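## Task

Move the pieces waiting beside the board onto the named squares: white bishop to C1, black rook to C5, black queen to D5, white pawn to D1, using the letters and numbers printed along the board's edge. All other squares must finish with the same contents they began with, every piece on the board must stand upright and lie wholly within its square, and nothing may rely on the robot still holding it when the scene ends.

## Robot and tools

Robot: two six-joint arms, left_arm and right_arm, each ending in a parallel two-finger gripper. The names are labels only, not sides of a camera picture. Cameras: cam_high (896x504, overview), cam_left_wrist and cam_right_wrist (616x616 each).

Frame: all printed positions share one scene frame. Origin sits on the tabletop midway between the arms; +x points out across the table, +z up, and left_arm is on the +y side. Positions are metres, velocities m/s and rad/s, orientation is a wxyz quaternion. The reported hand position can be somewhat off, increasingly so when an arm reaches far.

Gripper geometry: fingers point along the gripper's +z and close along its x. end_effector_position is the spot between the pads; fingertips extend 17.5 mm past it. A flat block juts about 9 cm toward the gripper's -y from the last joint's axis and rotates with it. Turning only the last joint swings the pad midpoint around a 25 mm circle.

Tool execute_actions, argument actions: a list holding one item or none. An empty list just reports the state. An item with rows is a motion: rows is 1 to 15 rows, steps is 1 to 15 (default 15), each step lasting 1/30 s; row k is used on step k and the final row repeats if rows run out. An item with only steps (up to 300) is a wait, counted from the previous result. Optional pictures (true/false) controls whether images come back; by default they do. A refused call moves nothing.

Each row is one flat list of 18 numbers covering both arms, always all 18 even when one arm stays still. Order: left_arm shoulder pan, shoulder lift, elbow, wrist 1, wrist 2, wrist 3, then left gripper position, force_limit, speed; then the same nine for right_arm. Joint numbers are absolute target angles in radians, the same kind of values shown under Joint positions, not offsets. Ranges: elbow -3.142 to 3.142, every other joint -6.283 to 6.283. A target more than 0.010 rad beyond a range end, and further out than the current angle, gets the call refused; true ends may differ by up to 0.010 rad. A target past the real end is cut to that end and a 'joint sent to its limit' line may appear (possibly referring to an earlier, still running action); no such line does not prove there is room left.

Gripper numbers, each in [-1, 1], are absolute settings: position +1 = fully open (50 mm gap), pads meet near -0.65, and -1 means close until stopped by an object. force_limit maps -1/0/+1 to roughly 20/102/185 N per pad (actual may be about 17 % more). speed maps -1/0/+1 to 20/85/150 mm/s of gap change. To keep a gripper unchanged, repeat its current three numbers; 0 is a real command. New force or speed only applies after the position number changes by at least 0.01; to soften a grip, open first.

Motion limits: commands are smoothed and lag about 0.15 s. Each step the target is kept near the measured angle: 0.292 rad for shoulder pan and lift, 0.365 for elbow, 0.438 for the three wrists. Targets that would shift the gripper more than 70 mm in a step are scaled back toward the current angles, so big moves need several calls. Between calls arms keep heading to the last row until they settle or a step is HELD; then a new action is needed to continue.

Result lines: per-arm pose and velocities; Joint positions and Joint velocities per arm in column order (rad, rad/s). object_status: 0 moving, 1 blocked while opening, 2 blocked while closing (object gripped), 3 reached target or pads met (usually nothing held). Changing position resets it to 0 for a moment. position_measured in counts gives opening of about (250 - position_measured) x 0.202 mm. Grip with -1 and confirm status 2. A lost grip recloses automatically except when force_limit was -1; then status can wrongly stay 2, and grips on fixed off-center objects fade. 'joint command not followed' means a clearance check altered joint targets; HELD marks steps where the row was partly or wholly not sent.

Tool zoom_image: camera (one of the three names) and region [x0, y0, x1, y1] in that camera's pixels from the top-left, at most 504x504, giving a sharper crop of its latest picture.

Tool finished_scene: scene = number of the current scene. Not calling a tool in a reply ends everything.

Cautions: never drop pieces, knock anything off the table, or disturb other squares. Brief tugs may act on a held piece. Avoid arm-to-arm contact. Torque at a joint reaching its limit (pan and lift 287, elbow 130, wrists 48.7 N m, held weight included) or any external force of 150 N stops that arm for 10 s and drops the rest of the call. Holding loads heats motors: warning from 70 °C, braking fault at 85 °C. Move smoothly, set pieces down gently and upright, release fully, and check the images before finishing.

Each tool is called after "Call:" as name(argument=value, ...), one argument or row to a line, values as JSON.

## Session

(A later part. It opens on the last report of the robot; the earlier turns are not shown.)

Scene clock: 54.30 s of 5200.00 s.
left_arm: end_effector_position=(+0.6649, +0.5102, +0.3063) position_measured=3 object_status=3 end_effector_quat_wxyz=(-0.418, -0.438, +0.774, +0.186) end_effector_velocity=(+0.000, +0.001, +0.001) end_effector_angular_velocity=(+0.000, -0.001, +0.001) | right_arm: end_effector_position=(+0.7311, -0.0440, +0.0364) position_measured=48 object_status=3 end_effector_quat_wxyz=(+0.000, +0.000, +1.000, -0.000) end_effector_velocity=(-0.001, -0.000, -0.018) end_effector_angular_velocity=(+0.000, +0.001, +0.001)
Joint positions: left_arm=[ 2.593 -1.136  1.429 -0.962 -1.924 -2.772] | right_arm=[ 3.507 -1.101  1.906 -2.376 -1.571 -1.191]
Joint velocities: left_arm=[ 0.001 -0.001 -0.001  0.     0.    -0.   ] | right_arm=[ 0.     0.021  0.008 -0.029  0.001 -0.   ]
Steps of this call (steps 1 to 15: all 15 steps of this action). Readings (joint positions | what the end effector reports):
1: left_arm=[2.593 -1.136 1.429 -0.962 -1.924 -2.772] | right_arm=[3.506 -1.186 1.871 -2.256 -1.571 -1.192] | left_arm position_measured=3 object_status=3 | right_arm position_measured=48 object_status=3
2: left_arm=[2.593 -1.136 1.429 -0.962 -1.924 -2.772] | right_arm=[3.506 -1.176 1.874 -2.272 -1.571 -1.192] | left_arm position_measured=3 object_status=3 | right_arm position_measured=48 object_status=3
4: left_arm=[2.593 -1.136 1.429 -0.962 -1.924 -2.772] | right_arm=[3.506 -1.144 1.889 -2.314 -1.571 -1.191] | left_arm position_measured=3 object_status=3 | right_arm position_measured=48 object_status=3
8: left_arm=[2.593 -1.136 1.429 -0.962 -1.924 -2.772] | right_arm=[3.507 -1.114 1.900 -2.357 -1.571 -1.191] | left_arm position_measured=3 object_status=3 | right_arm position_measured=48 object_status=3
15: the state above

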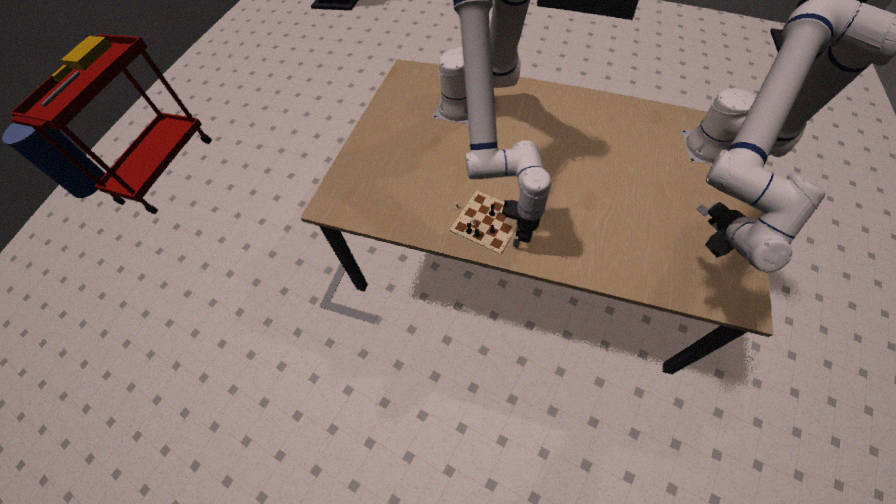

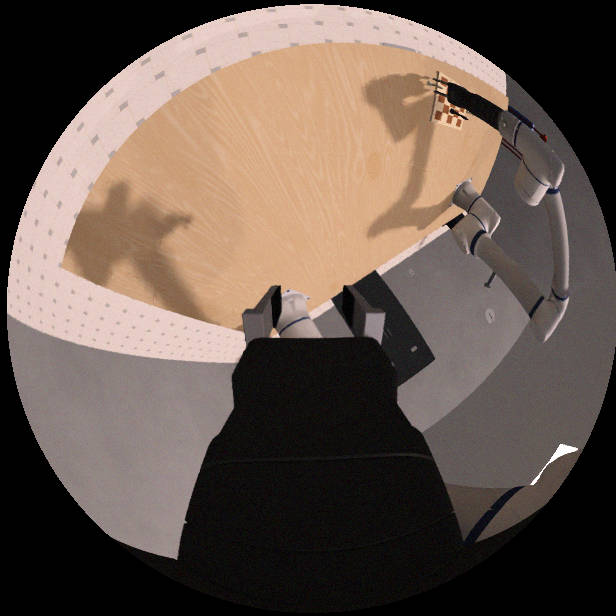

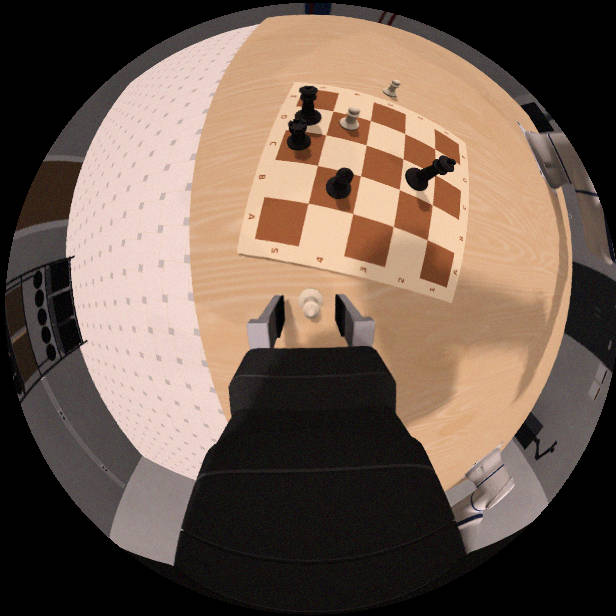

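Call:
execute_actions(
  actions=[
    {"rows":[[2.593,-1.136,1.429,-0.962,-1.924,-2.772,1,0,0,3.504,-1.098,1.907,-2.38,-1.571,-1.194,-1,0.5,0]]},
  ],
  pictures=false,
)

Call:
execute_actions(
  actions=[
    {"rows":[[2.593,-1.136,1.429,-0.962,-1.924,-2.772,1,0,0,3.504,-1.218,1.853,-2.206,-1.571,-1.194,-1,0.5,0]]},
  ],
  pictures=false,
)

Call:
execute_actions(
  actions=[
    {"rows":[[2.593,-1.136,1.429,-0.962,-1.924,-2.772,1,0,0,3.4147,-1.4775,2.2103,-2.3036,-1.571,-1.283,-1,0.5,0]]},
  ],
  pictures=false,
)

Call:
execute_actions(
  actions=[
    {"steps":15},
  ],
)

Call:
execute_actions(
  actions=[
    {"rows":[[2.593,-1.136,1.429,-0.962,-1.924,-2.772,1,0,0,3.4147,-1.3441,2.2687,-2.4954,-1.571,-1.283,-1,0.5,0]]},
  ],
)

Scene clock: 60.87 s of 5200.00 s.
left_arm: end_effector_position=(+0.6649, +0.5102, +0.3063) position_measured=3 object_status=3 end_effector_quat_wxyz=(-0.418, -0.438, +0.774, +0.186) end_effector_velocity=(+0.000, -0.000, -0.000) end_effector_angular_velocity=(-0.001, -0.000, -0.001) | right_arm: end_effector_position=(+0.7322, -0.0459, +0.0341) position_measured=208 object_status=0 end_effector_quat_wxyz=(+0.000, +0.000, +1.000, -0.000) end_effector_velocity=(+0.001, -0.001, +0.000) end_effector_angular_velocity=(-0.001, -0.001, +0.000)
Joint positions: left_arm=[ 2.593 -1.136  1.429 -0.962 -1.924 -2.772] | right_arm=[ 3.504 -1.098  1.907 -2.38  -1.571 -1.194]
Joint velocities: left_arm=[-0.     0.    -0.    -0.     0.     0.001] | right_arm=[-0.001 -0.001  0.     0.    -0.001 -0.001]
Steps of this call (steps 1 to 15: the robot went on to your last target; steps 16 to 90: nothing new was sent; then 3.07 s passed at rest; steps 91 to 105: all 15 steps of this action). Readings (joint positions | what the end effector reports):
91: left_arm=[2.593 -1.136 1.429 -0.962 -1.924 -2.772] | right_arm=[3.507 -1.098 1.907 -2.380 -1.571 -1.191] | left_arm position_measured=3 object_status=3 | right_arm position_measured=51 object_status=0
92: left_arm=[2.593 -1.136 1.429 -0.962 -1.924 -2.772] | right_arm=[3.507 -1.098 1.907 -2.380 -1.571 -1.191] | left_arm position_measured=3 object_status=3 | right_arm position_measured=65 object_status=0
94: left_arm=[2.593 -1.136 1.429 -0.962 -1.924 -2.772] | right_arm=[3.506 -1.098 1.907 -2.380 -1.571 -1.192] | left_arm position_measured=3 object_status=3 | right_arm position_measured=93 object_status=0
98: left_arm=[2.593 -1.136 1.429 -0.962 -1.924 -2.772] | right_arm=[3.505 -1.098 1.907 -2.380 -1.571 -1.193] | left_arm position_measured=3 object_status=3 | right_arm position_measured=149 object_status=0
105: the state above

Scene clock: 61.37 s of 5200.00 s.
left_arm: end_effector_position=(+0.6649, +0.5102, +0.3063) position_measured=3 object_status=3 end_effector_quat_wxyz=(-0.418, -0.438, +0.774, +0.186) end_effector_velocity=(+0.000, -0.000, -0.000) end_effector_angular_velocity=(+0.001, +0.000, +0.001) | right_arm: end_effector_position=(+0.7307, -0.0466, +0.1337) position_measured=208 object_status=2 end_effector_quat_wxyz=(+0.000, +0.000, +1.000, -0.000) end_effector_velocity=(-0.002, -0.001, +0.034) end_effector_angular_velocity=(-0.001, -0.002, +0.001)
Joint positions: left_arm=[ 2.593 -1.136  1.429 -0.962 -1.924 -2.772] | right_arm=[ 3.504 -1.213  1.855 -2.213 -1.571 -1.194]
Joint velocities: left_arm=[-0.     0.001 -0.001  0.    -0.    -0.002] | right_arm=[ 0.    -0.038 -0.018  0.054 -0.001 -0.   ]
Steps of this call (steps 1 to 15: all 15 steps of this action). Readings (joint positions | what the end effector reports):
1: left_arm=[2.593 -1.136 1.429 -0.962 -1.924 -2.772] | right_arm=[3.504 -1.098 1.907 -2.380 -1.571 -1.194] | left_arm position_measured=3 object_status=3 | right_arm position_measured=208 object_status=0
2: left_arm=[2.593 -1.136 1.429 -0.962 -1.924 -2.772] | right_arm=[3.504 -1.107 1.904 -2.364 -1.571 -1.194] | left_arm position_measured=3 object_status=3 | right_arm position_measured=208 object_status=0
4: left_arm=[2.593 -1.136 1.429 -0.962 -1.924 -2.772] | right_arm=[3.504 -1.140 1.887 -2.321 -1.571 -1.194] | left_arm position_measured=3 object_status=3 | right_arm position_measured=208 object_status=2
8: left_arm=[2.593 -1.136 1.429 -0.962 -1.924 -2.772] | right_arm=[3.504 -1.188 1.866 -2.250 -1.571 -1.194] | left_arm position_measured=3 object_status=3 | right_arm position_measured=208 object_status=2
15: the state above

Scene clock: 61.87 s of 5200.00 s.
left_arm: end_effector_position=(+0.6649, +0.5102, +0.3063) position_measured=3 object_status=3 end_effector_quat_wxyz=(-0.418, -0.438, +0.774, +0.186) end_effector_velocity=(+0.000, -0.000, +0.000) end_effector_angular_velocity=(+0.000, -0.001, +0.001) | right_arm: end_effector_position=(+0.6062, -0.1484, +0.1329) position_measured=208 object_status=2 end_effector_quat_wxyz=(+0.000, +0.000, +1.000, -0.000) end_effector_velocity=(-0.152, -0.106, -0.016) end_effector_angular_velocity=(+0.003, -0.008, +0.000)
Joint positions: left_arm=[ 2.593 -1.136  1.429 -0.962 -1.924 -2.772] | right_arm=[ 3.427 -1.443  2.163 -2.291 -1.571 -1.271]
Joint velocities: left_arm=[-0.    -0.    -0.001  0.    -0.    -0.001] | right_arm=[-0.091 -0.266  0.353 -0.096  0.    -0.091]
Steps of this call (steps 1 to 15: all 15 steps of this action). Readings (joint positions | what the end effector reports):
1: left_arm=[2.593 -1.136 1.429 -0.962 -1.924 -2.772] | right_arm=[3.504 -1.214 1.855 -2.212 -1.571 -1.194] | left_arm position_measured=3 object_status=3 | right_arm position_measured=208 object_status=2
2: left_arm=[2.593 -1.136 1.429 -0.962 -1.924 -2.772] | right_arm=[3.501 -1.224 1.867 -2.214 -1.571 -1.197] | left_arm position_measured=3 object_status=3 | right_arm position_measured=208 object_status=2
4: left_arm=[2.593 -1.136 1.429 -0.962 -1.924 -2.772] | right_arm=[3.488 -1.262 1.919 -2.227 -1.571 -1.210] | left_arm position_measured=3 object_status=3 | right_arm position_measured=208 object_status=2
8: left_arm=[2.593 -1.136 1.429 -0.962 -1.924 -2.772] | right_arm=[3.464 -1.333 2.014 -2.252 -1.571 -1.234] | left_arm position_measured=3 object_status=3 | right_arm position_measured=208 object_status=2
15: the state above

Scene clock: 62.37 s of 5200.00 s.
left_arm: end_effector_position=(+0.6649, +0.5102, +0.3063) position_measured=3 object_status=3 end_effector_quat_wxyz=(-0.418, -0.438, +0.774, +0.186) end_effector_velocity=(-0.000, +0.001, -0.001) end_effector_angular_velocity=(+0.000, +0.002, +0.000) | right_arm: end_effector_position=(+0.5860, -0.1619, +0.1301) position_measured=208 object_status=2 end_effector_quat_wxyz=(+0.000, +0.000, +1.000, -0.000) end_effector_velocity=(-0.002, -0.002, +0.001) end_effector_angular_velocity=(+0.000, -0.003, +0.001)
Joint positions: left_arm=[ 2.593 -1.136  1.429 -0.962 -1.924 -2.772] | right_arm=[ 3.415 -1.477  2.209 -2.303 -1.571 -1.283]
Joint velocities: left_arm=[0.001 0.001 0.    0.    0.    0.001] | right_arm=[-0.002 -0.007  0.006 -0.002 -0.001 -0.003]
Steps of this call (steps 1 to 15: the robot went on to your last target). Readings (joint positions | what the end effector reports):
1: left_arm=[2.593 -1.136 1.429 -0.962 -1.924 -2.772] | right_arm=[3.424 -1.451 2.174 -2.294 -1.571 -1.274] | left_arm position_measured=3 object_status=3 | right_arm position_measured=208 object_status=2
2: left_arm=[2.593 -1.136 1.429 -0.962 -1.924 -2.772] | right_arm=[3.422 -1.457 2.182 -2.296 -1.571 -1.276] | left_arm position_measured=3 object_status=3 | right_arm position_measured=208 object_status=2
4: left_arm=[2.593 -1.136 1.429 -0.962 -1.924 -2.772] | right_arm=[3.419 -1.465 2.194 -2.299 -1.571 -1.279] | left_arm position_measured=3 object_status=3 | right_arm position_measured=208 object_status=2
8: left_arm=[2.593 -1.136 1.429 -0.962 -1.924 -2.772] | right_arm=[3.416 -1.473 2.204 -2.302 -1.571 -1.282] | left_arm position_measured=3 object_status=3 | right_arm position_measured=208 object_status=2
15: the state above

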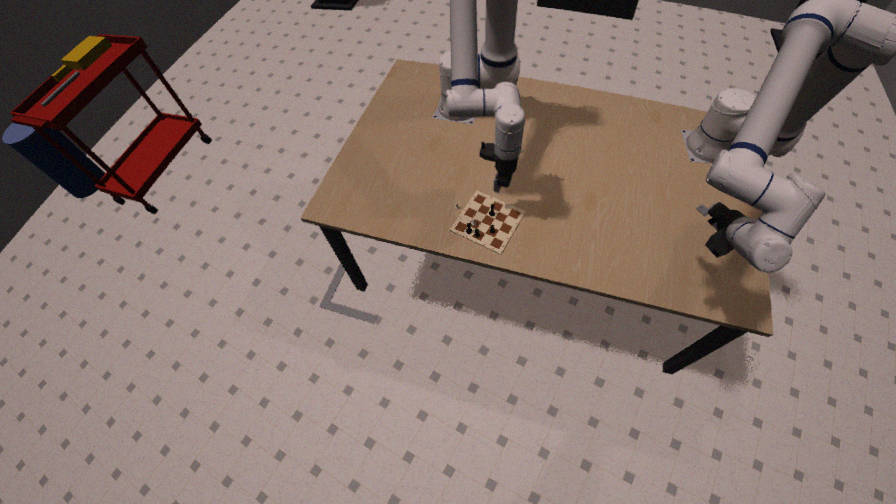

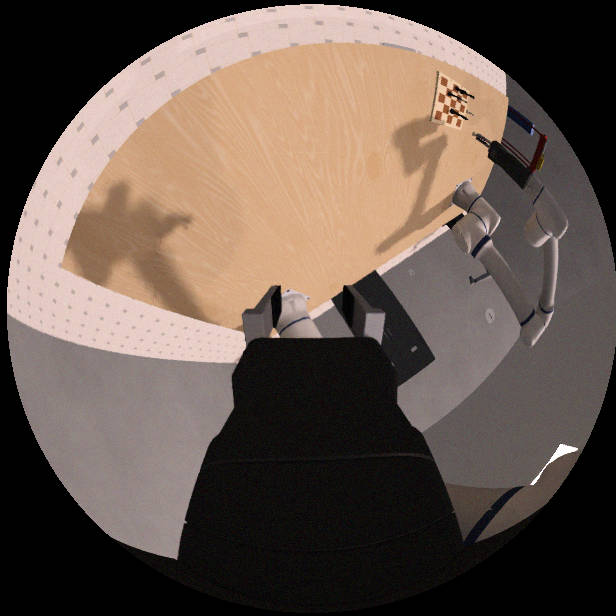

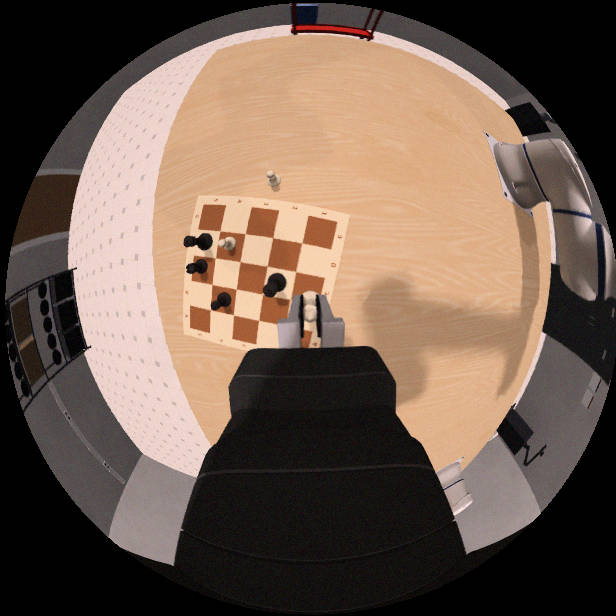

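Scene clock: 62.87 s of 5200.00 s.
left_arm: end_effector_position=(+0.6649, +0.5102, +0.3063) position_measured=3 object_status=3 end_effector_quat_wxyz=(-0.418, -0.438, +0.774, +0.186) end_effector_velocity=(+0.000, -0.000, +0.001) end_effector_angular_velocity=(-0.001, -0.002, -0.001) | right_arm: end_effector_position=(+0.5862, -0.1619, +0.0462) position_measured=208 object_status=2 end_effector_quat_wxyz=(+0.000, +0.000, +1.000, -0.000) end_effector_velocity=(-0.002, -0.001, -0.025) end_effector_angular_velocity=(-0.000, +0.003, -0.000)
Joint positions: left_arm=[ 2.593 -1.136  1.429 -0.962 -1.924 -2.772] | right_arm=[ 3.415 -1.349  2.267 -2.488 -1.571 -1.283]
Joint velocities: left_arm=[ 0.    -0.    -0.001 -0.     0.     0.001] | right_arm=[-0.     0.04   0.016 -0.053  0.001  0.   ]
Steps of this call (steps 1 to 15: all 15 steps of this action). Readings (joint positions | what the end effector reports):
1: left_arm=[2.593 -1.136 1.429 -0.962 -1.924 -2.772] | right_arm=[3.415 -1.477 2.210 -2.304 -1.571 -1.283] | left_arm position_measured=3 object_status=3 | right_arm position_measured=208 object_status=2
2: left_arm=[2.593 -1.136 1.429 -0.962 -1.924 -2.772] | right_arm=[3.415 -1.467 2.214 -2.320 -1.571 -1.283] | left_arm position_measured=3 object_status=3 | right_arm position_measured=208 object_status=2
4: left_arm=[2.593 -1.136 1.429 -0.962 -1.924 -2.772] | right_arm=[3.415 -1.426 2.233 -2.377 -1.571 -1.283] | left_arm position_measured=3 object_status=3 | right_arm position_measured=208 object_status=2
8: left_arm=[2.593 -1.136 1.429 -0.962 -1.924 -2.772] | right_arm=[3.415 -1.373 2.256 -2.453 -1.571 -1.283] | left_arm position_measured=3 object_status=3 | right_arm position_measured=208 object_status=2
15: the state above

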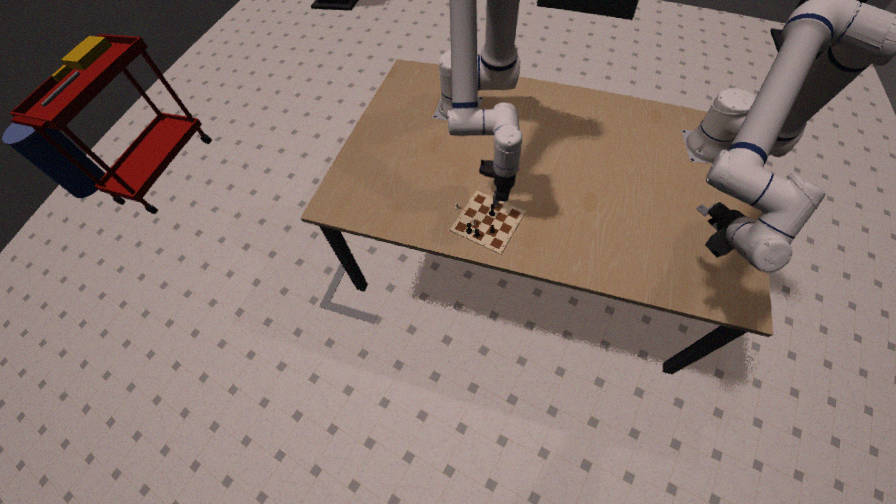

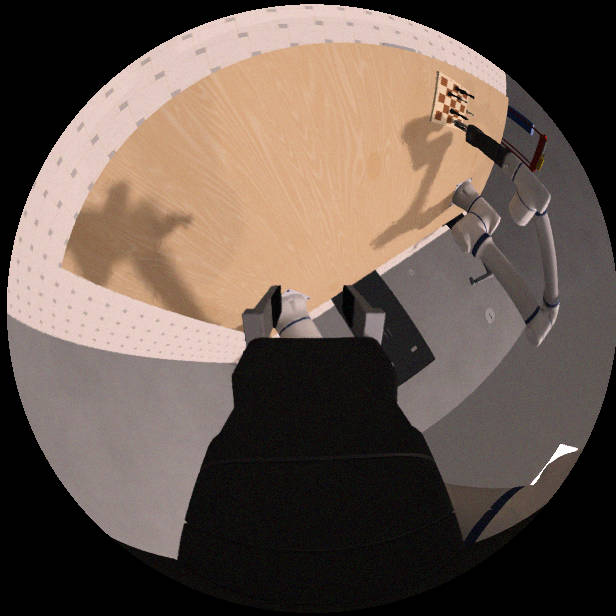

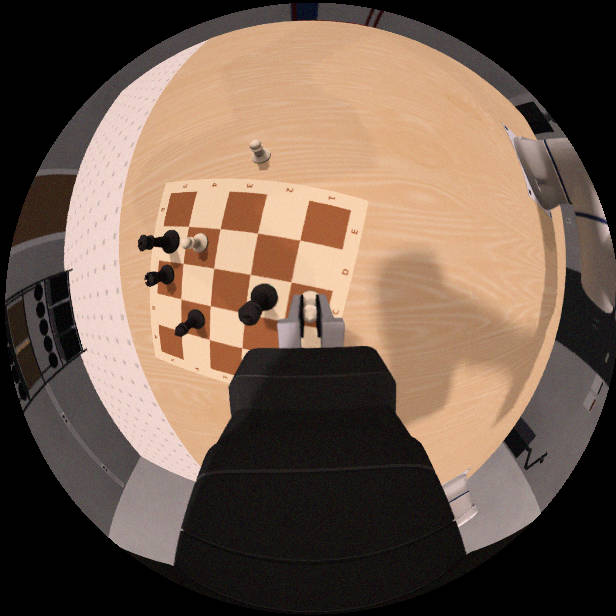

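Call:
execute_actions(
  actions=[
    {"rows":[[2.593,-1.136,1.429,-0.962,-1.924,-2.772,1,0,0,3.4147,-1.3441,2.2687,-2.4954,-1.571,-1.283,0,0,-0.5]],"steps":9},
  ],
  pictures=false,
)

Call:
execute_actions(
  actions=[
    {"rows":[[2.593,-1.136,1.429,-0.962,-1.924,-2.772,1,0,0,3.4147,-1.4775,2.2103,-2.3036,-1.571,-1.283,0,0,-0.5]]},
  ],
  pictures=false,
)

Call:
execute_actions(
  actions=[
    {"rows":[[2.593,-1.136,1.429,-0.962,-1.924,-2.772,1,0,0,3.1534,-1.5115,2.248,-2.3073,-1.571,-1.545,0.7,0,0]]},
  ],
  pictures=false,
)

Call:
execute_actions(
  actions=[
    {"steps":10},
  ],
  pictures=false,
)

Call:
execute_actions(
  actions=[
    {"rows":[[2.593,-1.136,1.429,-0.962,-1.924,-2.772,1,0,0,3.1534,-1.3457,2.316,-2.5411,-1.571,-1.545,0.7,0,0]]},
  ],
)

Scene clock: 69.87 s of 5200.00 s.
left_arm: end_effector_position=(+0.6649, +0.5102, +0.3063) position_measured=3 object_status=3 end_effector_quat_wxyz=(-0.418, -0.438, +0.774, +0.186) end_effector_velocity=(-0.000, +0.001, +0.000) end_effector_angular_velocity=(-0.000, +0.000, +0.001) | right_arm: end_effector_position=(+0.5859, -0.1620, +0.0431) position_measured=152 object_status=0 end_effector_quat_wxyz=(+0.000, +0.000, +1.000, -0.000) end_effector_velocity=(-0.001, -0.000, -0.000) end_effector_angular_velocity=(+0.001, +0.001, -0.000)
Joint positions: left_arm=[ 2.593 -1.136  1.429 -0.962 -1.924 -2.772] | right_arm=[ 3.415 -1.344  2.269 -2.495 -1.571 -1.283]
Joint velocities: left_arm=[ 0.001 -0.     0.     0.    -0.     0.001] | right_arm=[ 0.    -0.001  0.002  0.     0.001  0.   ]
Steps of this call (steps 1 to 15: the robot went on to your last target; steps 16 to 90: nothing new was sent; then 3.70 s passed at rest; steps 91 to 99: all 9 steps of this action). Readings (joint positions | what the end effector reports):
91: left_arm=[2.593 -1.136 1.429 -0.962 -1.924 -2.772] | right_arm=[3.415 -1.344 2.269 -2.495 -1.571 -1.283] | left_arm position_measured=3 object_status=3 | right_arm position_measured=205 object_status=0
92: left_arm=[2.593 -1.136 1.429 -0.962 -1.924 -2.772] | right_arm=[3.415 -1.344 2.269 -2.495 -1.571 -1.283] | left_arm position_measured=3 object_status=3 | right_arm position_measured=198 object_status=0
94: left_arm=[2.593 -1.136 1.429 -0.962 -1.924 -2.772] | right_arm=[3.415 -1.344 2.269 -2.495 -1.571 -1.283] | left_arm position_measured=3 object_status=3 | right_arm position_measured=180 object_status=0
98: left_arm=[2.593 -1.136 1.429 -0.962 -1.924 -2.772] | right_arm=[3.415 -1.344 2.269 -2.495 -1.571 -1.283] | left_arm position_measured=3 object_status=3 | right_arm position_measured=152 object_status=0
99: the state above

Scene clock: 70.37 s of 5200.00 s.
left_arm: end_effector_position=(+0.6649, +0.5102, +0.3063) position_measured=3 object_status=3 end_effector_quat_wxyz=(-0.418, -0.438, +0.774, +0.186) end_effector_velocity=(-0.000, +0.000, -0.001) end_effector_angular_velocity=(+0.000, +0.002, -0.002) | right_arm: end_effector_position=(+0.5858, -0.1621, +0.1268) position_measured=152 object_status=3 end_effector_quat_wxyz=(-0.000, +0.000, +1.000, -0.000) end_effector_velocity=(-0.003, -0.000, +0.024) end_effector_angular_velocity=(+0.000, +0.000, +0.001)
Joint positions: left_arm=[ 2.593 -1.136  1.429 -0.962 -1.924 -2.772] | right_arm=[ 3.415 -1.473  2.212 -2.311 -1.571 -1.283]
Joint velocities: left_arm=[-0.     0.001  0.001  0.     0.001  0.001] | right_arm=[ 0.    -0.037 -0.016  0.053  0.    -0.001]
Steps of this call (steps 1 to 15: all 15 steps of this action). Readings (joint positions | what the end effector reports):
1: left_arm=[2.593 -1.136 1.429 -0.962 -1.924 -2.772] | right_arm=[3.415 -1.344 2.269 -2.495 -1.571 -1.283] | left_arm position_measured=3 object_status=3 | right_arm position_measured=152 object_status=0
2: left_arm=[2.593 -1.136 1.429 -0.962 -1.924 -2.772] | right_arm=[3.415 -1.354 2.265 -2.480 -1.571 -1.283] | left_arm position_measured=3 object_status=3 | right_arm position_measured=152 object_status=0
4: left_arm=[2.593 -1.136 1.429 -0.962 -1.924 -2.772] | right_arm=[3.415 -1.395 2.246 -2.422 -1.571 -1.283] | left_arm position_measured=3 object_status=3 | right_arm position_measured=152 object_status=0
8: left_arm=[2.593 -1.136 1.429 -0.962 -1.924 -2.772] | right_arm=[3.415 -1.448 2.223 -2.346 -1.571 -1.283] | left_arm position_measured=3 object_status=3 | right_arm position_measured=152 object_status=3
15: the state above

Scene clock: 70.87 s of 5200.00 s.
left_arm: end_effector_position=(+0.6649, +0.5102, +0.3063) position_measured=3 object_status=3 end_effector_quat_wxyz=(-0.418, -0.438, +0.774, +0.186) end_effector_velocity=(-0.001, -0.000, +0.000) end_effector_angular_velocity=(+0.000, +0.000, -0.001) | right_arm: end_effector_position=(+0.6308, -0.2970, +0.1299) position_measured=48 object_status=3 end_effector_quat_wxyz=(+0.000, +0.000, +1.000, -0.000) end_effector_velocity=(+0.020, -0.099, +0.002) end_effector_angular_velocity=(-0.001, -0.001, +0.001)
Joint positions: left_arm=[ 2.593 -1.136  1.429 -0.962 -1.924 -2.772] | right_arm=[ 3.176 -1.508  2.245 -2.307 -1.571 -1.522]
Joint velocities: left_arm=[-0.001 -0.001  0.001  0.     0.     0.   ] | right_arm=[-0.172 -0.025  0.024  0.001 -0.001 -0.173]
Steps of this call (steps 1 to 15: all 15 steps of this action). Readings (joint positions | what the end effector reports):
1: left_arm=[2.593 -1.136 1.429 -0.962 -1.924 -2.772] | right_arm=[3.414 -1.474 2.212 -2.309 -1.571 -1.283] | left_arm position_measured=3 object_status=3 | right_arm position_measured=149 object_status=0
2: left_arm=[2.593 -1.136 1.429 -0.962 -1.924 -2.772] | right_arm=[3.404 -1.476 2.213 -2.308 -1.571 -1.294] | left_arm position_measured=3 object_status=3 | right_arm position_measured=135 object_status=0
4: left_arm=[2.593 -1.136 1.429 -0.962 -1.924 -2.772] | right_arm=[3.360 -1.482 2.219 -2.308 -1.571 -1.338] | left_arm position_measured=3 object_status=3 | right_arm position_measured=106 object_status=0
8: left_arm=[2.593 -1.136 1.429 -0.962 -1.924 -2.772] | right_arm=[3.277 -1.494 2.231 -2.308 -1.571 -1.421] | left_arm position_measured=3 object_status=3 | right_arm position_measured=52 object_status=0
15: the state above

Scene clock: 71.20 s of 5200.00 s.
left_arm: end_effector_position=(+0.6649, +0.5102, +0.3063) position_measured=3 object_status=3 end_effector_quat_wxyz=(-0.418, -0.438, +0.774, +0.186) end_effector_velocity=(+0.000, -0.000, +0.000) end_effector_angular_velocity=(+0.001, -0.001, -0.000) | right_arm: end_effector_position=(+0.6331, -0.3089, +0.1301) position_measured=48 object_status=3 end_effector_quat_wxyz=(+0.000, +0.000, +1.000, -0.000) end_effector_velocity=(+0.002, -0.007, +0.001) end_effector_angular_velocity=(+0.001, -0.001, +0.000)
Joint positions: left_arm=[ 2.593 -1.136  1.429 -0.962 -1.924 -2.772] | right_arm=[ 3.155 -1.511  2.248 -2.307 -1.571 -1.543]
Joint velocities: left_arm=[-0.001  0.    -0.001  0.     0.    -0.001] | right_arm=[-0.013 -0.002  0.001 -0.     0.001 -0.013]
Steps of this call (steps 1 to 10: the robot went on to your last target). Readings (joint positions | what the end effector reports):
1: left_arm=[2.593 -1.136 1.429 -0.962 -1.924 -2.772] | right_arm=[3.171 -1.509 2.246 -2.307 -1.571 -1.528] | left_arm position_measured=3 object_status=3 | right_arm position_measured=48 object_status=3
2: left_arm=[2.593 -1.136 1.429 -0.962 -1.924 -2.772] | right_arm=[3.167 -1.510 2.246 -2.307 -1.571 -1.532] | left_arm position_measured=3 object_status=3 | right_arm position_measured=48 object_status=3
4: left_arm=[2.593 -1.136 1.429 -0.962 -1.924 -2.772] | right_arm=[3.161 -1.510 2.247 -2.307 -1.571 -1.537] | left_arm position_measured=3 object_status=3 | right_arm position_measured=48 object_status=3
8: left_arm=[2.593 -1.136 1.429 -0.962 -1.924 -2.772] | right_arm=[3.156 -1.511 2.248 -2.307 -1.571 -1.542] | left_arm position_measured=3 object_status=3 | right_arm position_measured=48 object_status=3
10: the state above

Scene clock: 71.70 s of 5200.00 s.
left_arm: end_effector_position=(+0.6649, +0.5102, +0.3063) position_measured=3 object_status=3 end_effector_quat_wxyz=(-0.418, -0.438, +0.774, +0.186) end_effector_velocity=(+0.000, -0.001, +0.000) end_effector_angular_velocity=(+0.000, -0.001, -0.000) | right_arm: end_effector_position=(+0.6343, -0.3098, +0.0324) position_measured=48 object_status=3 end_effector_quat_wxyz=(+0.000, +0.000, +1.000, -0.000) end_effector_velocity=(-0.003, -0.000, -0.032) end_effector_angular_velocity=(+0.001, -0.000, -0.001)
Joint positions: left_arm=[ 2.593 -1.136  1.429 -0.962 -1.924 -2.772] | right_arm=[ 3.153 -1.353  2.313 -2.531 -1.571 -1.545]
Joint velocities: left_arm=[-0.001  0.    -0.001 -0.    -0.    -0.001] | right_arm=[-0.     0.054  0.023 -0.076  0.001  0.001]
Steps of this call (steps 1 to 15: all 15 steps of this action). Readings (joint positions | what the end effector reports):
1: left_arm=[2.593 -1.136 1.429 -0.962 -1.924 -2.772] | right_arm=[3.155 -1.511 2.248 -2.308 -1.571 -1.544] | left_arm position_measured=3 object_status=3 | right_arm position_measured=48 object_status=3
2: left_arm=[2.593 -1.136 1.429 -0.962 -1.924 -2.772] | right_arm=[3.155 -1.501 2.251 -2.323 -1.571 -1.544] | left_arm position_measured=3 object_status=3 | right_arm position_measured=48 object_status=3
4: left_arm=[2.593 -1.136 1.429 -0.962 -1.924 -2.772] | right_arm=[3.154 -1.458 2.271 -2.382 -1.571 -1.544] | left_arm position_measured=3 object_status=3 | right_arm position_measured=48 object_status=3
8: left_arm=[2.593 -1.136 1.429 -0.962 -1.924 -2.772] | right_arm=[3.154 -1.389 2.298 -2.480 -1.571 -1.545] | left_arm position_measured=3 object_status=3 | right_arm position_measured=48 object_status=3
15: the state above

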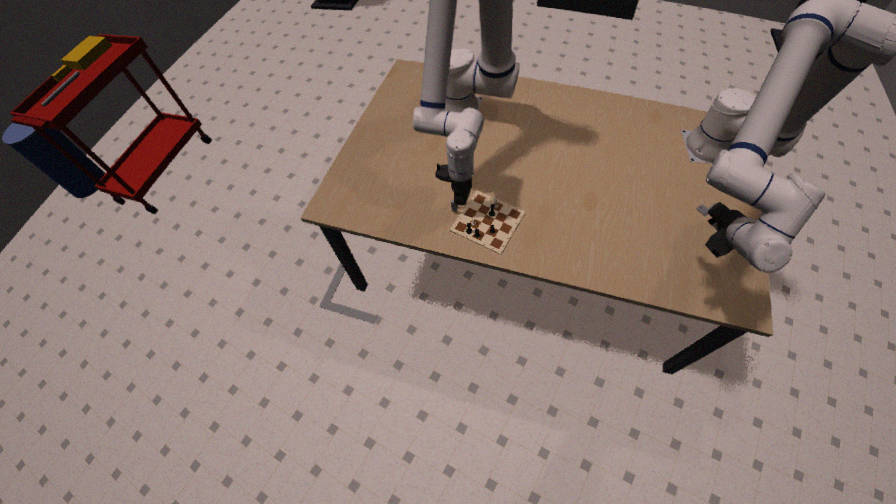

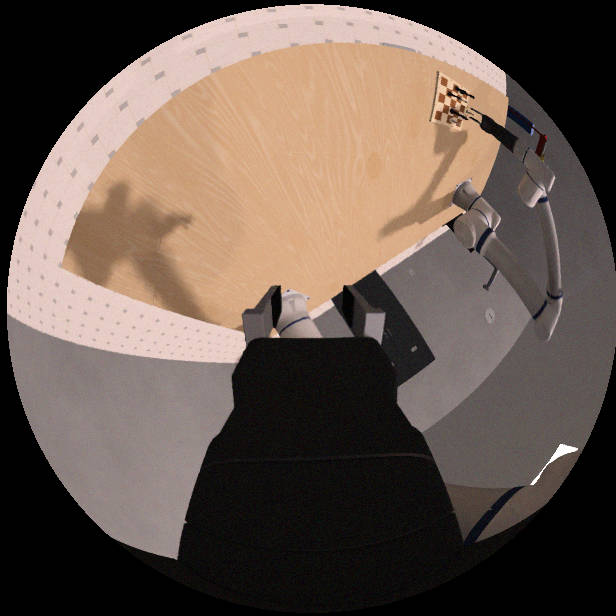

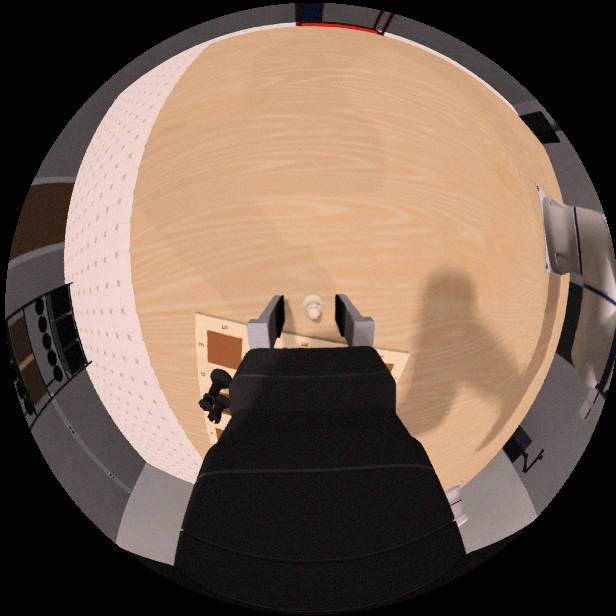

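Call:
execute_actions(
  actions=[
    {"rows":[[2.593,-1.136,1.429,-0.962,-1.924,-2.772,1,0,0,3.1534,-1.3457,2.316,-2.5411,-1.571,-1.545,-1,0.5,0]]},
  ],
  pictures=false,
)

Call:
execute_actions(
  actions=[
    {"rows":[[2.593,-1.136,1.429,-0.962,-1.924,-2.772,1,0,0,3.1534,-1.5115,2.248,-2.3073,-1.571,-1.545,-1,0.5,0]]},
  ],
  pictures=false,
)

Call:
execute_actions(
  actions=[
    {"rows":[[2.593,-1.136,1.429,-0.962,-1.924,-2.772,1,0,0,3.3576,-1.5175,2.2545,-2.308,-1.571,-1.34,-1,0.5,0]]},
  ],
  pictures=false,
)

Call:
execute_actions(
  actions=[
    {"rows":[[2.593,-1.136,1.429,-0.962,-1.924,-2.772,1,0,0,3.3576,-1.5175,2.2545,-2.308,-1.571,-1.34,-1,0.5,0]],"steps":6},
  ],
)

Scene clock: 82.43 s of 5200.00 s.
left_arm: end_effector_position=(+0.6649, +0.5102, +0.3063) position_measured=3 object_status=3 end_effector_quat_wxyz=(-0.418, -0.438, +0.774, +0.186) end_effector_velocity=(-0.000, -0.001, +0.001) end_effector_angular_velocity=(-0.000, -0.001, -0.001) | right_arm: end_effector_position=(+0.6338, -0.3099, +0.0281) position_measured=213 object_status=0 end_effector_quat_wxyz=(+0.000, +0.000, +1.000, -0.000) end_effector_velocity=(+0.001, -0.000, +0.001) end_effector_angular_velocity=(-0.000, -0.002, -0.001)
Joint positions: left_arm=[ 2.593 -1.136  1.429 -0.962 -1.924 -2.772] | right_arm=[ 3.153 -1.346  2.316 -2.541 -1.571 -1.545]
Joint velocities: left_arm=[-0.001 -0.001 -0.     0.     0.    -0.   ] | right_arm=[-0.    -0.    -0.001  0.    -0.     0.001]
Steps of this call (steps 1 to 15: the robot went on to your last target; steps 16 to 90: nothing new was sent; then 7.23 s passed at rest; steps 91 to 105: all 15 steps of this action). Readings (joint positions | what the end effector reports):
91: left_arm=[2.593 -1.136 1.429 -0.962 -1.924 -2.772] | right_arm=[3.153 -1.346 2.316 -2.541 -1.571 -1.545] | left_arm position_measured=3 object_status=3 | right_arm position_measured=51 object_status=0
92: left_arm=[2.593 -1.136 1.429 -0.962 -1.924 -2.772] | right_arm=[3.153 -1.346 2.316 -2.541 -1.571 -1.545] | left_arm position_measured=3 object_status=3 | right_arm position_measured=65 object_status=0
94: left_arm=[2.593 -1.136 1.429 -0.962 -1.924 -2.772] | right_arm=[3.153 -1.346 2.316 -2.541 -1.571 -1.545] | left_arm position_measured=3 object_status=3 | right_arm position_measured=93 object_status=0
98: left_arm=[2.593 -1.136 1.429 -0.962 -1.924 -2.772] | right_arm=[3.153 -1.346 2.316 -2.541 -1.571 -1.545] | left_arm position_measured=3 object_status=3 | right_arm position_measured=149 object_status=0
105: the state above

Scene clock: 82.93 s of 5200.00 s.
left_arm: end_effector_position=(+0.6649, +0.5102, +0.3063) position_measured=3 object_status=3 end_effector_quat_wxyz=(-0.418, -0.438, +0.774, +0.186) end_effector_velocity=(-0.001, -0.001, -0.001) end_effector_angular_velocity=(-0.001, +0.001, -0.001) | right_arm: end_effector_position=(+0.6338, -0.3099, +0.1255) position_measured=213 object_status=2 end_effector_quat_wxyz=(-0.000, +0.000, +1.000, -0.000) end_effector_velocity=(-0.003, +0.000, +0.035) end_effector_angular_velocity=(+0.000, -0.002, +0.001)
Joint positions: left_arm=[ 2.593 -1.136  1.429 -0.962 -1.924 -2.772] | right_arm=[ 3.153 -1.504  2.251 -2.317 -1.571 -1.545]
Joint velocities: left_arm=[-0.001  0.     0.001 -0.    -0.001  0.001] | right_arm=[ 0.    -0.055 -0.023  0.076 -0.    -0.   ]
Steps of this call (steps 1 to 15: all 15 steps of this action). Readings (joint positions | what the end effector reports):
1: left_arm=[2.593 -1.136 1.429 -0.962 -1.924 -2.772] | right_arm=[3.153 -1.346 2.316 -2.541 -1.571 -1.545] | left_arm position_measured=3 object_status=3 | right_arm position_measured=213 object_status=0
2: left_arm=[2.593 -1.136 1.429 -0.962 -1.924 -2.772] | right_arm=[3.153 -1.356 2.313 -2.526 -1.571 -1.545] | left_arm position_measured=3 object_status=3 | right_arm position_measured=213 object_status=0
4: left_arm=[2.593 -1.136 1.429 -0.962 -1.924 -2.772] | right_arm=[3.153 -1.399 2.294 -2.466 -1.571 -1.545] | left_arm position_measured=3 object_status=3 | right_arm position_measured=213 object_status=2
8: left_arm=[2.593 -1.136 1.429 -0.962 -1.924 -2.772] | right_arm=[3.153 -1.469 2.266 -2.368 -1.571 -1.545] | left_arm position_measured=3 object_status=3 | right_arm position_measured=213 object_status=2
15: the state above

Scene clock: 83.43 s of 5200.00 s.
left_arm: end_effector_position=(+0.6649, +0.5102, +0.3063) position_measured=3 object_status=3 end_effector_quat_wxyz=(-0.418, -0.438, +0.774, +0.186) end_effector_velocity=(-0.000, -0.000, -0.002) end_effector_angular_velocity=(+0.002, +0.003, +0.001) | right_arm: end_effector_position=(+0.5824, -0.2044, +0.1299) position_measured=213 object_status=2 end_effector_quat_wxyz=(+0.000, +0.000, +1.000, -0.000) end_effector_velocity=(-0.028, +0.045, +0.001) end_effector_angular_velocity=(-0.001, +0.001, -0.000)
Joint positions: left_arm=[ 2.593 -1.136  1.429 -0.962 -1.924 -2.772] | right_arm=[ 3.346 -1.517  2.254 -2.308 -1.571 -1.351]
Joint velocities: left_arm=[-0.     0.002  0.001  0.    -0.    -0.001] | right_arm=[ 0.087 -0.004  0.002  0.003 -0.001  0.087]
Steps of this call (steps 1 to 15: all 15 steps of this action). Readings (joint positions | what the end effector reports):
1: left_arm=[2.593 -1.136 1.429 -0.962 -1.924 -2.772] | right_arm=[3.154 -1.506 2.250 -2.315 -1.571 -1.545] | left_arm position_measured=3 object_status=3 | right_arm position_measured=213 object_status=2
2: left_arm=[2.593 -1.136 1.429 -0.962 -1.924 -2.772] | right_arm=[3.164 -1.507 2.250 -2.314 -1.571 -1.534] | left_arm position_measured=3 object_status=3 | right_arm position_measured=213 object_status=2
4: left_arm=[2.593 -1.136 1.429 -0.962 -1.924 -2.772] | right_arm=[3.207 -1.510 2.251 -2.312 -1.571 -1.491] | left_arm position_measured=3 object_status=3 | right_arm position_measured=213 object_status=2
8: left_arm=[2.593 -1.136 1.429 -0.962 -1.924 -2.772] | right_arm=[3.288 -1.514 2.253 -2.310 -1.571 -1.410] | left_arm position_measured=3 object_status=3 | right_arm position_measured=213 object_status=2
15: the state above

Scene clock: 83.63 s of 5200.00 s.
left_arm: end_effector_position=(+0.6649, +0.5102, +0.3063) position_measured=3 object_status=3 end_effector_quat_wxyz=(-0.418, -0.438, +0.774, +0.186) end_effector_velocity=(-0.001, -0.000, -0.000) end_effector_angular_velocity=(+0.001, +0.002, -0.001) | right_arm: end_effector_position=(+0.5795, -0.1998, +0.1301) position_measured=213 object_status=2 end_effector_quat_wxyz=(+0.000, +0.001, +1.000, -0.000) end_effector_velocity=(-0.006, +0.009, +0.001) end_effector_angular_velocity=(-0.001, -0.001, +0.000)
Joint positions: left_arm=[ 2.593 -1.136  1.429 -0.962 -1.924 -2.772] | right_arm=[ 3.355 -1.517  2.254 -2.308 -1.571 -1.342]
Joint velocities: left_arm=[-0.001 -0.     0.002  0.001  0.     0.   ] | right_arm=[ 0.019 -0.001  0.     0.001 -0.001  0.018]
Steps of this call (steps 1 to 6: all 6 steps of this action). Readings (joint positions | what the end effector reports):
1: left_arm=[2.593 -1.136 1.429 -0.962 -1.924 -2.772] | right_arm=[3.349 -1.517 2.254 -2.308 -1.571 -1.349] | left_arm position_measured=3 object_status=3 | right_arm position_measured=213 object_status=2
2: left_arm=[2.593 -1.136 1.429 -0.962 -1.924 -2.772] | right_arm=[3.351 -1.517 2.254 -2.308 -1.571 -1.347] | left_arm position_measured=3 object_status=3 | right_arm position_measured=213 object_status=2
4: left_arm=[2.593 -1.136 1.429 -0.962 -1.924 -2.772] | right_arm=[3.354 -1.517 2.254 -2.308 -1.571 -1.344] | left_arm position_measured=3 object_status=3 | right_arm position_measured=213 object_status=2
6: the state above

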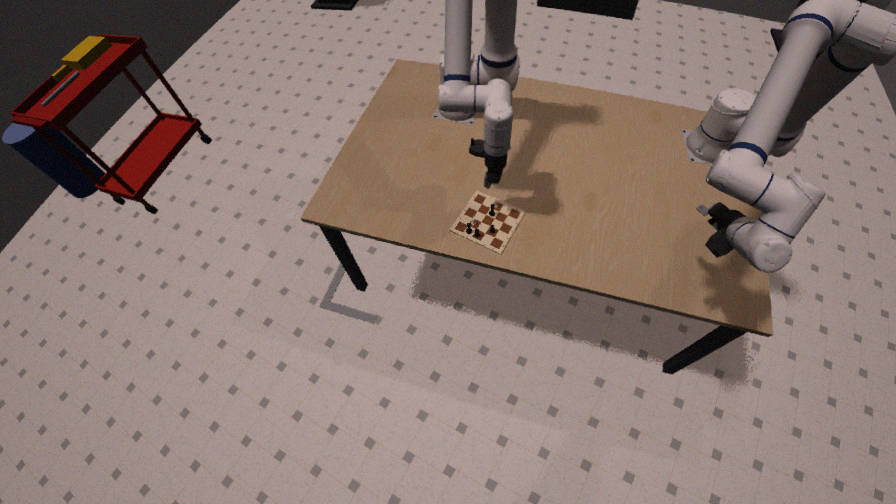

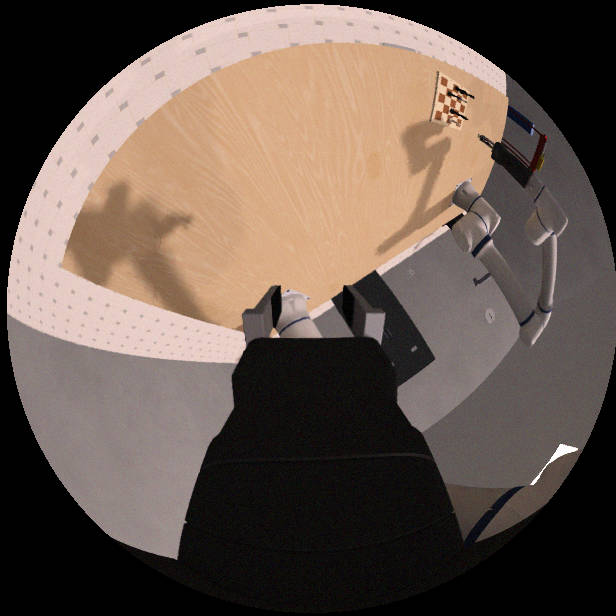

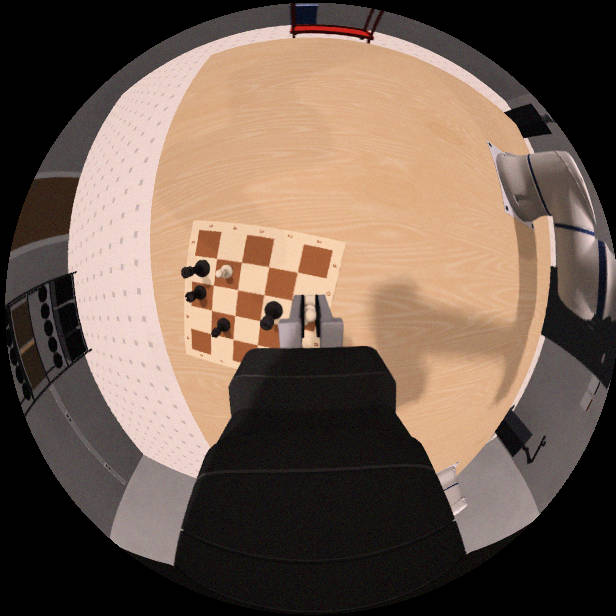

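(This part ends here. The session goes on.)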